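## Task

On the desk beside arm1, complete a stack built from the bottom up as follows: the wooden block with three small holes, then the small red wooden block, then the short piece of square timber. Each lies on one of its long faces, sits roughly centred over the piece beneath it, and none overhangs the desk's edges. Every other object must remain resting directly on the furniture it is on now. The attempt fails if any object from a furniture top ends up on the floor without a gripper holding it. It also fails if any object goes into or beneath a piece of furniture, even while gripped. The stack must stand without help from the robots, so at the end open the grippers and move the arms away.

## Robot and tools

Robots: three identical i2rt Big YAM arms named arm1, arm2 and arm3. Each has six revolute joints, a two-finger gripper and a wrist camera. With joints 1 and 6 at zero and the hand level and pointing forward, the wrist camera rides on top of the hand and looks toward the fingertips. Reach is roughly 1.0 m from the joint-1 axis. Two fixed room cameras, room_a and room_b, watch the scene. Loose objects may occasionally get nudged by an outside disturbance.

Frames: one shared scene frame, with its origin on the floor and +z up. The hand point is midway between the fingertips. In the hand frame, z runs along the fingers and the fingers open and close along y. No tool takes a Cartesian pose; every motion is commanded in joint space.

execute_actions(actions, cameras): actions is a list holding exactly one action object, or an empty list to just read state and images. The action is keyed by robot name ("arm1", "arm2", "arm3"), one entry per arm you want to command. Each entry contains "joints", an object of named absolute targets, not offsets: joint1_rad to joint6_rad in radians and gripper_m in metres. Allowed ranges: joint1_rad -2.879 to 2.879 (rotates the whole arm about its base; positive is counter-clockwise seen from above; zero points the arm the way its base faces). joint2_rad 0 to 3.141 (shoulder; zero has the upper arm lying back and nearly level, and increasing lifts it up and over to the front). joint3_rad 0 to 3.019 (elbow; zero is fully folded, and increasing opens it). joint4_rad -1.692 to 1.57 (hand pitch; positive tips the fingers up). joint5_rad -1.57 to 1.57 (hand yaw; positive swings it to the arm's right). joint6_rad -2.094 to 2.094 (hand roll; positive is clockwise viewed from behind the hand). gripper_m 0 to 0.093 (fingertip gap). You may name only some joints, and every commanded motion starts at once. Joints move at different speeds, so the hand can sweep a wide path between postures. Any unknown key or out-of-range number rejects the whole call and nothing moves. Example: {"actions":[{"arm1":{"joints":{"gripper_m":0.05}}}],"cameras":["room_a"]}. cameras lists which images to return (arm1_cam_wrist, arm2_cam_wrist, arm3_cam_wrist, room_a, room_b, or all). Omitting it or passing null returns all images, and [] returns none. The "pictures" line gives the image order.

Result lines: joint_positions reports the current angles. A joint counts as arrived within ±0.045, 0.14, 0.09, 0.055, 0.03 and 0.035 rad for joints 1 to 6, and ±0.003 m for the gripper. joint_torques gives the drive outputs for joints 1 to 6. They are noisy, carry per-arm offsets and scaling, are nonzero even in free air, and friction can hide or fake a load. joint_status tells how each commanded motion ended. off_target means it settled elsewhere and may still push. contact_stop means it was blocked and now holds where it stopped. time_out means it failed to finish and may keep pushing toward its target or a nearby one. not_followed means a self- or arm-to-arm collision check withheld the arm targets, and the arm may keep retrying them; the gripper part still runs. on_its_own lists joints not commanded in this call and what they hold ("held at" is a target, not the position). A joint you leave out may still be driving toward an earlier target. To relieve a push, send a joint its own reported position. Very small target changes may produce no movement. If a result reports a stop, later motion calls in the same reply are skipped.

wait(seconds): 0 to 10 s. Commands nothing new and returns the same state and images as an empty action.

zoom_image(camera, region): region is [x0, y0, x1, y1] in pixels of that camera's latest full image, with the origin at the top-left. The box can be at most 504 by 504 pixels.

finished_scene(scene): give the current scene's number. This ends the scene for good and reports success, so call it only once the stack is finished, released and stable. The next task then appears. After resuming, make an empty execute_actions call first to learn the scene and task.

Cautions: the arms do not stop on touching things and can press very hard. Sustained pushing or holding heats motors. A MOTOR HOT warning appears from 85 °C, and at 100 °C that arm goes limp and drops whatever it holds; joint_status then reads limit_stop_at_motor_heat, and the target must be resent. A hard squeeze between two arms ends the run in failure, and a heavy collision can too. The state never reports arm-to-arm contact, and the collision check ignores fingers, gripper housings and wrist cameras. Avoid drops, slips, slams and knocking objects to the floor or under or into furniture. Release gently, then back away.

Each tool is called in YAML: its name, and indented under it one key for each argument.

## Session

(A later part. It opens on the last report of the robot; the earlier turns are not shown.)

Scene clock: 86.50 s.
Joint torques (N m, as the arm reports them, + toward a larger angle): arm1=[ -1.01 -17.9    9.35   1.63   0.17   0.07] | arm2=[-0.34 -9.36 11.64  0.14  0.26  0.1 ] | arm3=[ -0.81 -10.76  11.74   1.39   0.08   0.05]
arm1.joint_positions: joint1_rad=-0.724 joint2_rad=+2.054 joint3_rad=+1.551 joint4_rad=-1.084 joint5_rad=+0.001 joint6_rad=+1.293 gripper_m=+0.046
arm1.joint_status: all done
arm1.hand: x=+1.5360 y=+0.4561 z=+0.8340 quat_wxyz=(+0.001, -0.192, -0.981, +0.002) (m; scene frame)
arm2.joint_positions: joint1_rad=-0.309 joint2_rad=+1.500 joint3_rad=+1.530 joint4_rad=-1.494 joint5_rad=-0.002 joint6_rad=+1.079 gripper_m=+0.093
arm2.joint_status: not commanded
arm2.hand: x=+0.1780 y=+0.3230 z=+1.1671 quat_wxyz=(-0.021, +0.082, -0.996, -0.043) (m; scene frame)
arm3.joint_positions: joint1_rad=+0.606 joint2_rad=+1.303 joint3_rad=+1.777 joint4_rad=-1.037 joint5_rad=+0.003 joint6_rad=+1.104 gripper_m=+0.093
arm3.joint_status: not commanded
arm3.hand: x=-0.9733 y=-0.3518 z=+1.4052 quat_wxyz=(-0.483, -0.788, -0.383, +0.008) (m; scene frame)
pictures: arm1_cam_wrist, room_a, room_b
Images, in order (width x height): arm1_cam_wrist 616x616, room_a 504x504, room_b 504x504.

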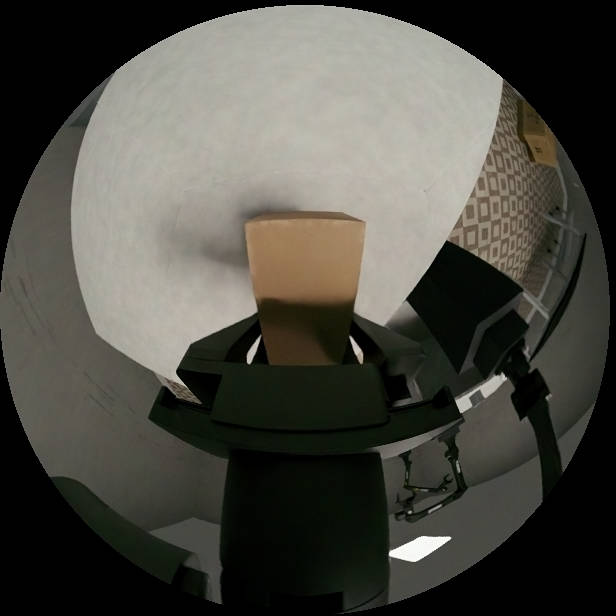

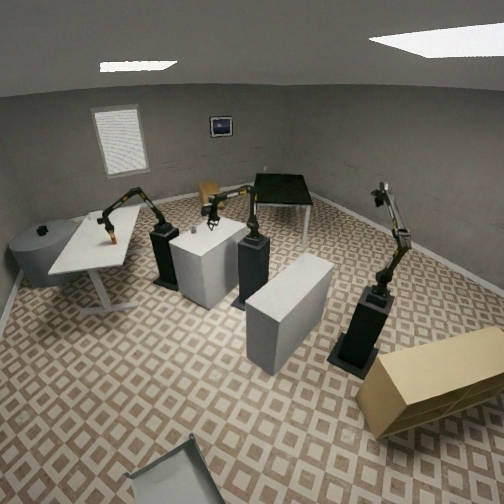

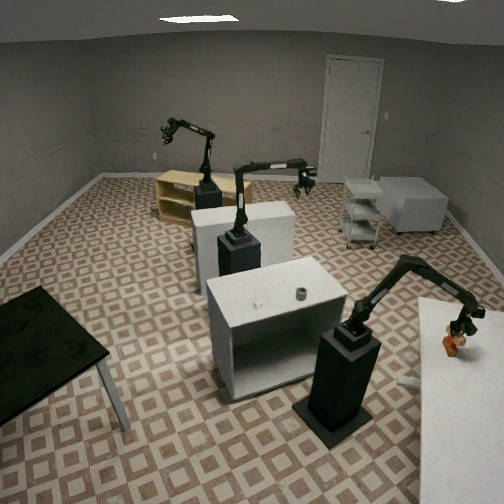

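execute_actions:
  actions:
    - {"arm1":{"joints":{"joint2_rad":2.08,"joint4_rad":-1.05}}}
  cameras: ["room_b"]

zoom_image:
  camera: "room_b"
  region: [414, 285, 504, 375]

Scene clock: 87.40 s.
Joint torques (N m, as the arm reports them, + toward a larger angle): arm1=[ -0.09 -15.78   9.11   1.75   0.14   0.12] | arm2=[-0.36 -9.39 11.64  0.15  0.26  0.1 ] | arm3=[ -0.54 -10.84  11.7    1.35   0.08   0.05]
arm1.joint_positions: joint1_rad=-0.724 joint2_rad=+2.058 joint3_rad=+1.551 joint4_rad=-1.069 joint5_rad=+0.000 joint6_rad=+1.293 gripper_m=+0.046
arm1.joint_status: all done
arm1.hand: x=+1.5379 y=+0.4587 z=+0.8321 quat_wxyz=(-0.002, -0.192, -0.981, -0.003) (m; scene frame)
arm2.joint_positions: joint1_rad=-0.309 joint2_rad=+1.500 joint3_rad=+1.530 joint4_rad=-1.494 joint5_rad=-0.002 joint6_rad=+1.079 gripper_m=+0.093
arm2.joint_status: not commanded
arm2.hand: x=+0.1780 y=+0.3230 z=+1.1671 quat_wxyz=(-0.021, +0.082, -0.996, -0.043) (m; scene frame)
arm3.joint_positions: joint1_rad=+0.606 joint2_rad=+1.303 joint3_rad=+1.777 joint4_rad=-1.037 joint5_rad=+0.003 joint6_rad=+1.104 gripper_m=+0.093
arm3.joint_status: not commanded
arm3.hand: x=-0.9733 y=-0.3518 z=+1.4052 quat_wxyz=(-0.483, -0.788, -0.383, +0.008) (m; scene frame)
pictures: room_b
Images, in order (width x height): room_b 504x504.

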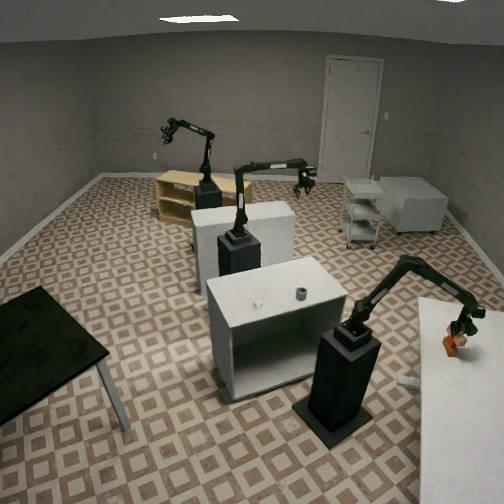

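Region (414, 285, 504, 375) of room_b's 504x504 image, scaled by 5.600, with more detail than that image has.

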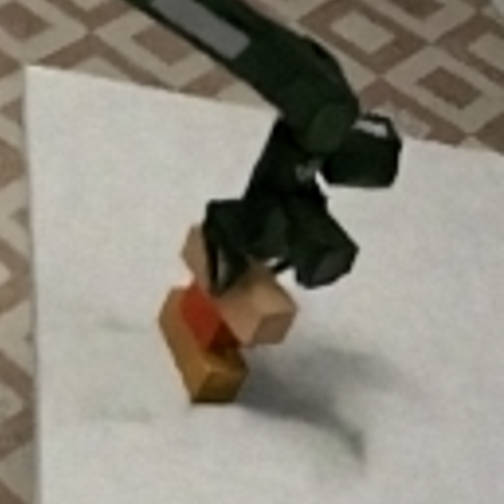

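execute_actions:
  actions:
    - {"arm1":{"joints":{"joint2_rad":2.108}}}
  cameras: ["room_b"]

zoom_image:
  camera: "room_b"
  region: [414, 285, 504, 375]

Scene clock: 88.13 s.
Joint torques (N m, as the arm reports them, + toward a larger angle): arm1=[  0.03 -13.32   9.13   1.57   0.18   0.12] | arm2=[-0.37 -9.4  11.63  0.14  0.26  0.1 ] | arm3=[ -0.62 -10.57  11.77   1.27   0.08   0.04]
arm1.joint_positions: joint1_rad=-0.724 joint2_rad=+2.059 joint3_rad=+1.551 joint4_rad=-1.069 joint5_rad=+0.000 joint6_rad=+1.293 gripper_m=+0.046
arm1.joint_status: all done
arm1.hand: x=+1.5378 y=+0.4586 z=+0.8314 quat_wxyz=(-0.001, -0.192, -0.981, -0.002) (m; scene frame)
arm2.joint_positions: joint1_rad=-0.309 joint2_rad=+1.500 joint3_rad=+1.530 joint4_rad=-1.494 joint5_rad=-0.002 joint6_rad=+1.079 gripper_m=+0.093
arm2.joint_status: not commanded
arm2.hand: x=+0.1780 y=+0.3230 z=+1.1671 quat_wxyz=(-0.021, +0.082, -0.996, -0.043) (m; scene frame)
arm3.joint_positions: joint1_rad=+0.606 joint2_rad=+1.303 joint3_rad=+1.777 joint4_rad=-1.037 joint5_rad=+0.003 joint6_rad=+1.104 gripper_m=+0.093
arm3.joint_status: not commanded
arm3.hand: x=-0.9733 y=-0.3518 z=+1.4052 quat_wxyz=(-0.483, -0.788, -0.383, +0.008) (m; scene frame)
pictures: room_b
Images, in order (width x height): room_b 504x504.

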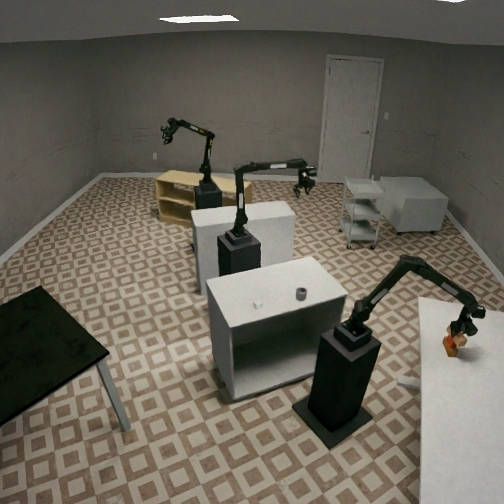

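Region (414, 285, 504, 375) of room_b's 504x504 image, scaled by 5.600, with more detail than that image has.

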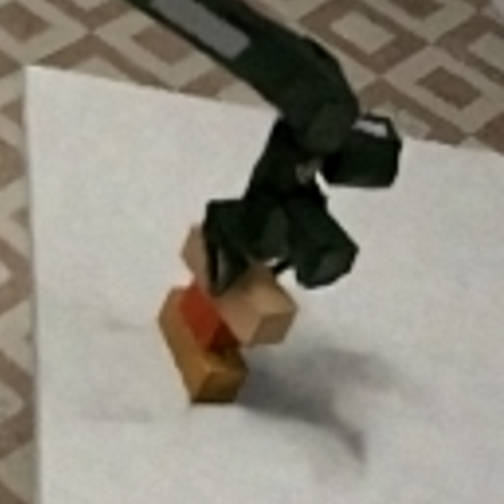

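execute_actions:
  actions:
    - {"arm1":{"joints":{"joint2_rad":2.045,"gripper_m":0.093}}}
  cameras: []

execute_actions:
  actions:
    - {"arm1":{"joints":{"joint2_rad":1.7}}}
  cameras: ["arm1_cam_wrist","room_b","room_a"]

zoom_image:
  camera: "room_b"
  region: [414, 295, 504, 375]

zoom_image:
  camera: "room_a"
  region: [85, 210, 140, 260]

Scene clock: 89.20 s.
Joint torques (N m, as the arm reports them, + toward a larger angle): arm1=[ -0.41 -17.13   9.25   1.43   0.2    0.09] | arm2=[-0.37 -9.39 11.63  0.15  0.26  0.1 ] | arm3=[ -0.51 -10.95  11.67   1.31   0.08   0.04]
arm1.joint_positions: joint1_rad=-0.724 joint2_rad=+2.058 joint3_rad=+1.551 joint4_rad=-1.066 joint5_rad=+0.000 joint6_rad=+1.293 gripper_m=+0.093
arm1.joint_status: all done
arm1.hand: x=+1.5384 y=+0.4593 z=+0.8321 quat_wxyz=(-0.002, -0.192, -0.981, -0.004) (m; scene frame)
arm2.joint_positions: joint1_rad=-0.309 joint2_rad=+1.500 joint3_rad=+1.530 joint4_rad=-1.494 joint5_rad=-0.002 joint6_rad=+1.079 gripper_m=+0.093
arm2.joint_status: not commanded
arm2.hand: x=+0.1780 y=+0.3230 z=+1.1671 quat_wxyz=(-0.021, +0.082, -0.996, -0.043) (m; scene frame)
arm3.joint_positions: joint1_rad=+0.606 joint2_rad=+1.303 joint3_rad=+1.777 joint4_rad=-1.037 joint5_rad=+0.003 joint6_rad=+1.104 gripper_m=+0.093
arm3.joint_status: not commanded
arm3.hand: x=-0.9733 y=-0.3518 z=+1.4052 quat_wxyz=(-0.483, -0.788, -0.383, +0.008) (m; scene frame)
pictures: none
No camera images: the call's "cameras" was empty. Leave "cameras" out to get every camera's image.

Scene clock: 90.73 s.
Joint torques (N m, as the arm reports them, + toward a larger angle): arm1=[ -0.63 -14.23  10.7    2.01   0.17   0.06] | arm2=[-0.38 -9.36 11.62  0.14  0.26  0.1 ] | arm3=[ -0.67 -10.77  11.7    1.28   0.1    0.04]
arm1.joint_positions: joint1_rad=-0.724 joint2_rad=+1.706 joint3_rad=+1.551 joint4_rad=-1.066 joint5_rad=+0.000 joint6_rad=+1.293 gripper_m=+0.093
arm1.joint_status: all done
arm1.hand: x=+1.5427 y=+0.4648 z=+1.0370 quat_wxyz=(-0.082, -0.189, -0.965, -0.160) (m; scene frame)
arm2.joint_positions: joint1_rad=-0.309 joint2_rad=+1.500 joint3_rad=+1.530 joint4_rad=-1.494 joint5_rad=-0.002 joint6_rad=+1.079 gripper_m=+0.093
arm2.joint_status: not commanded
arm2.hand: x=+0.1780 y=+0.3230 z=+1.1671 quat_wxyz=(-0.021, +0.082, -0.996, -0.043) (m; scene frame)
arm3.joint_positions: joint1_rad=+0.606 joint2_rad=+1.303 joint3_rad=+1.777 joint4_rad=-1.037 joint5_rad=+0.003 joint6_rad=+1.104 gripper_m=+0.093
arm3.joint_status: not commanded
arm3.hand: x=-0.9733 y=-0.3518 z=+1.4052 quat_wxyz=(-0.483, -0.788, -0.383, +0.008) (m; scene frame)
pictures: arm1_cam_wrist, room_a, room_b
Images, in order (width x height): arm1_cam_wrist 616x616, room_a 504x504, room_b 504x504.

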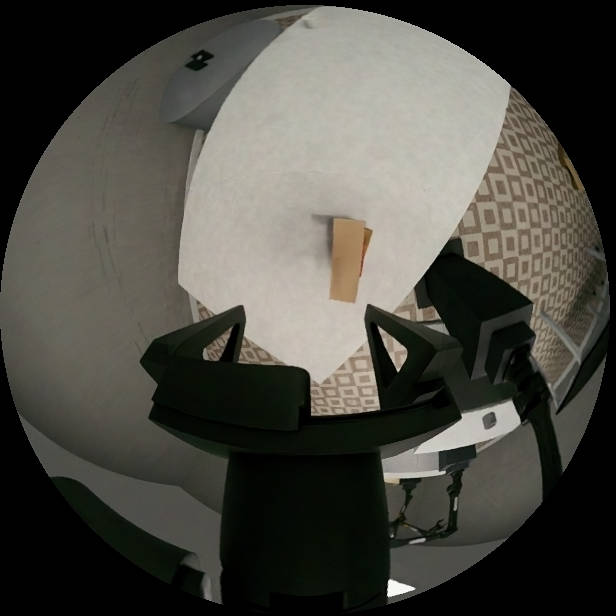

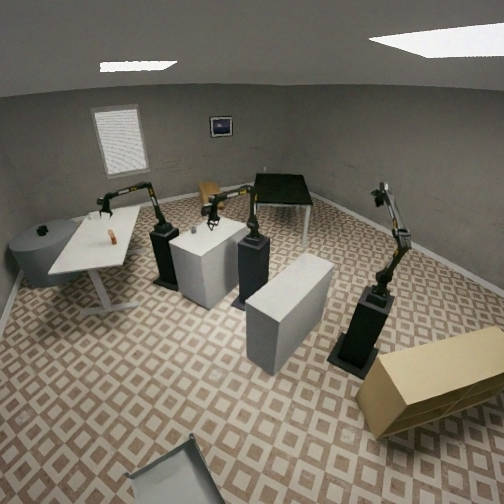

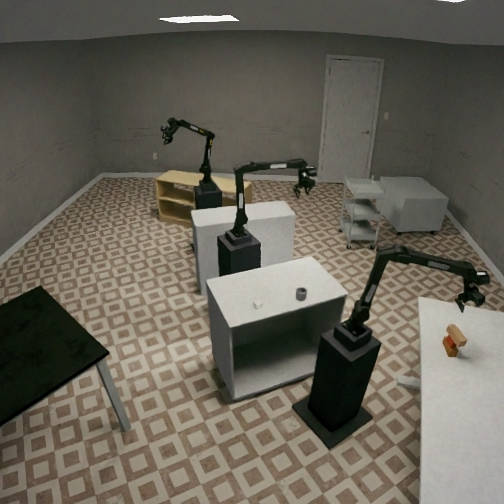

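Region (414, 295, 504, 375) of room_b's 504x504 image, scaled by 5.600, with more detail than that image has.

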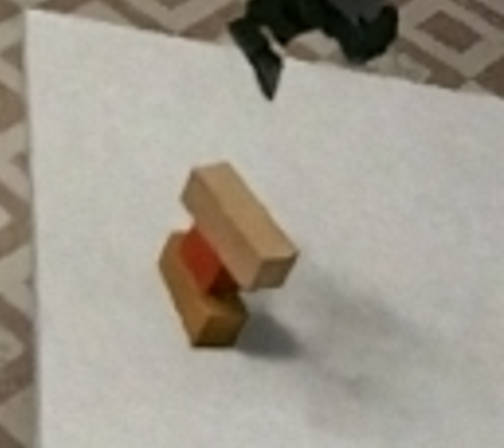

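Region (85, 210, 140, 260) of room_a's 504x504 image, scaled by 9.164, with more detail than that image has; it fills the top 458 rows of this view, and the rest is white.

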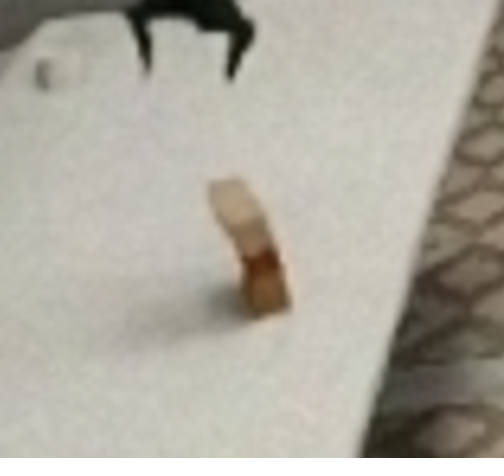

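zoom_image:
  camera: "arm1_cam_wrist"
  region: [300, 205, 400, 315]

Region (300, 205, 400, 315) of arm1_cam_wrist's 616x616 image, scaled by 4.582, with more detail than that image has; it fills the left 458 columns of this view, and the rest is white.

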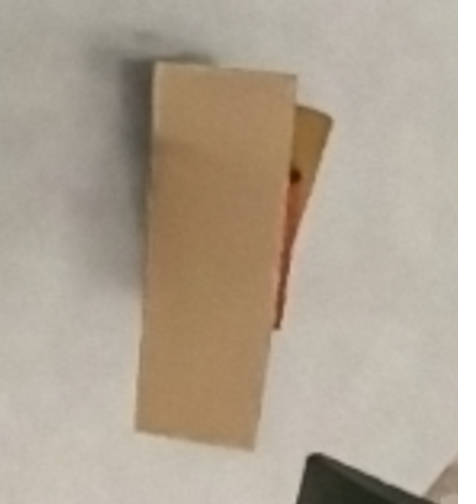

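execute_actions:
  actions:
    - {"arm1":{"joints":{"joint1_rad":-0.3,"joint2_rad":1.45}}}
  cameras: ["room_b"]

finished_scene:
  scene: 1

Scene clock: 106.70 s.
Joint torques (N m, as the arm reports them, + toward a larger angle): arm1=[ -2.92 -11.73  11.34   2.64   0.2    0.06] | arm2=[-0.36 -9.34 11.63  0.14  0.26  0.1 ] | arm3=[ -0.51 -10.65  11.72   1.33   0.08   0.05]
arm1.joint_positions: joint1_rad=-0.288 joint2_rad=+1.451 joint3_rad=+1.549 joint4_rad=-1.066 joint5_rad=-0.002 joint6_rad=+1.293 gripper_m=+0.093
arm1.joint_status: all done
arm1.hand: x=+1.2978 y=+0.5387 z=+1.1780 quat_wxyz=(-0.077, +0.025, -0.953, -0.292) (m; scene frame)
arm2.joint_positions: joint1_rad=-0.309 joint2_rad=+1.500 joint3_rad=+1.530 joint4_rad=-1.494 joint5_rad=-0.002 joint6_rad=+1.079 gripper_m=+0.093
arm2.joint_status: not commanded
arm2.hand: x=+0.1780 y=+0.3230 z=+1.1671 quat_wxyz=(-0.021, +0.082, -0.996, -0.043) (m; scene frame)
arm3.joint_positions: joint1_rad=+0.606 joint2_rad=+1.303 joint3_rad=+1.777 joint4_rad=-1.037 joint5_rad=+0.003 joint6_rad=+1.104 gripper_m=+0.093
arm3.joint_status: not commanded
arm3.hand: x=-0.9733 y=-0.3518 z=+1.4052 quat_wxyz=(-0.483, -0.788, -0.383, +0.008) (m; scene frame)
pictures: room_b
Images, in order (width x height): room_b 504x504.

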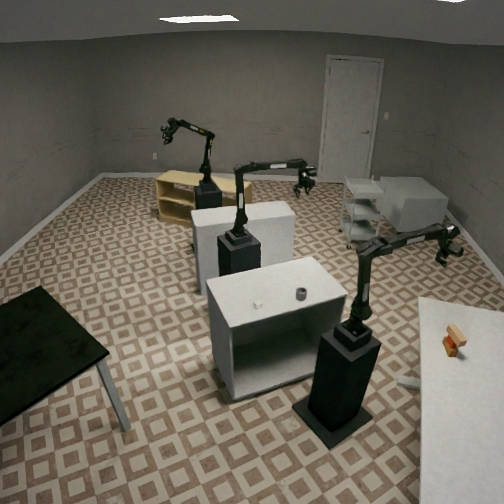

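The scene is finished: the task was done.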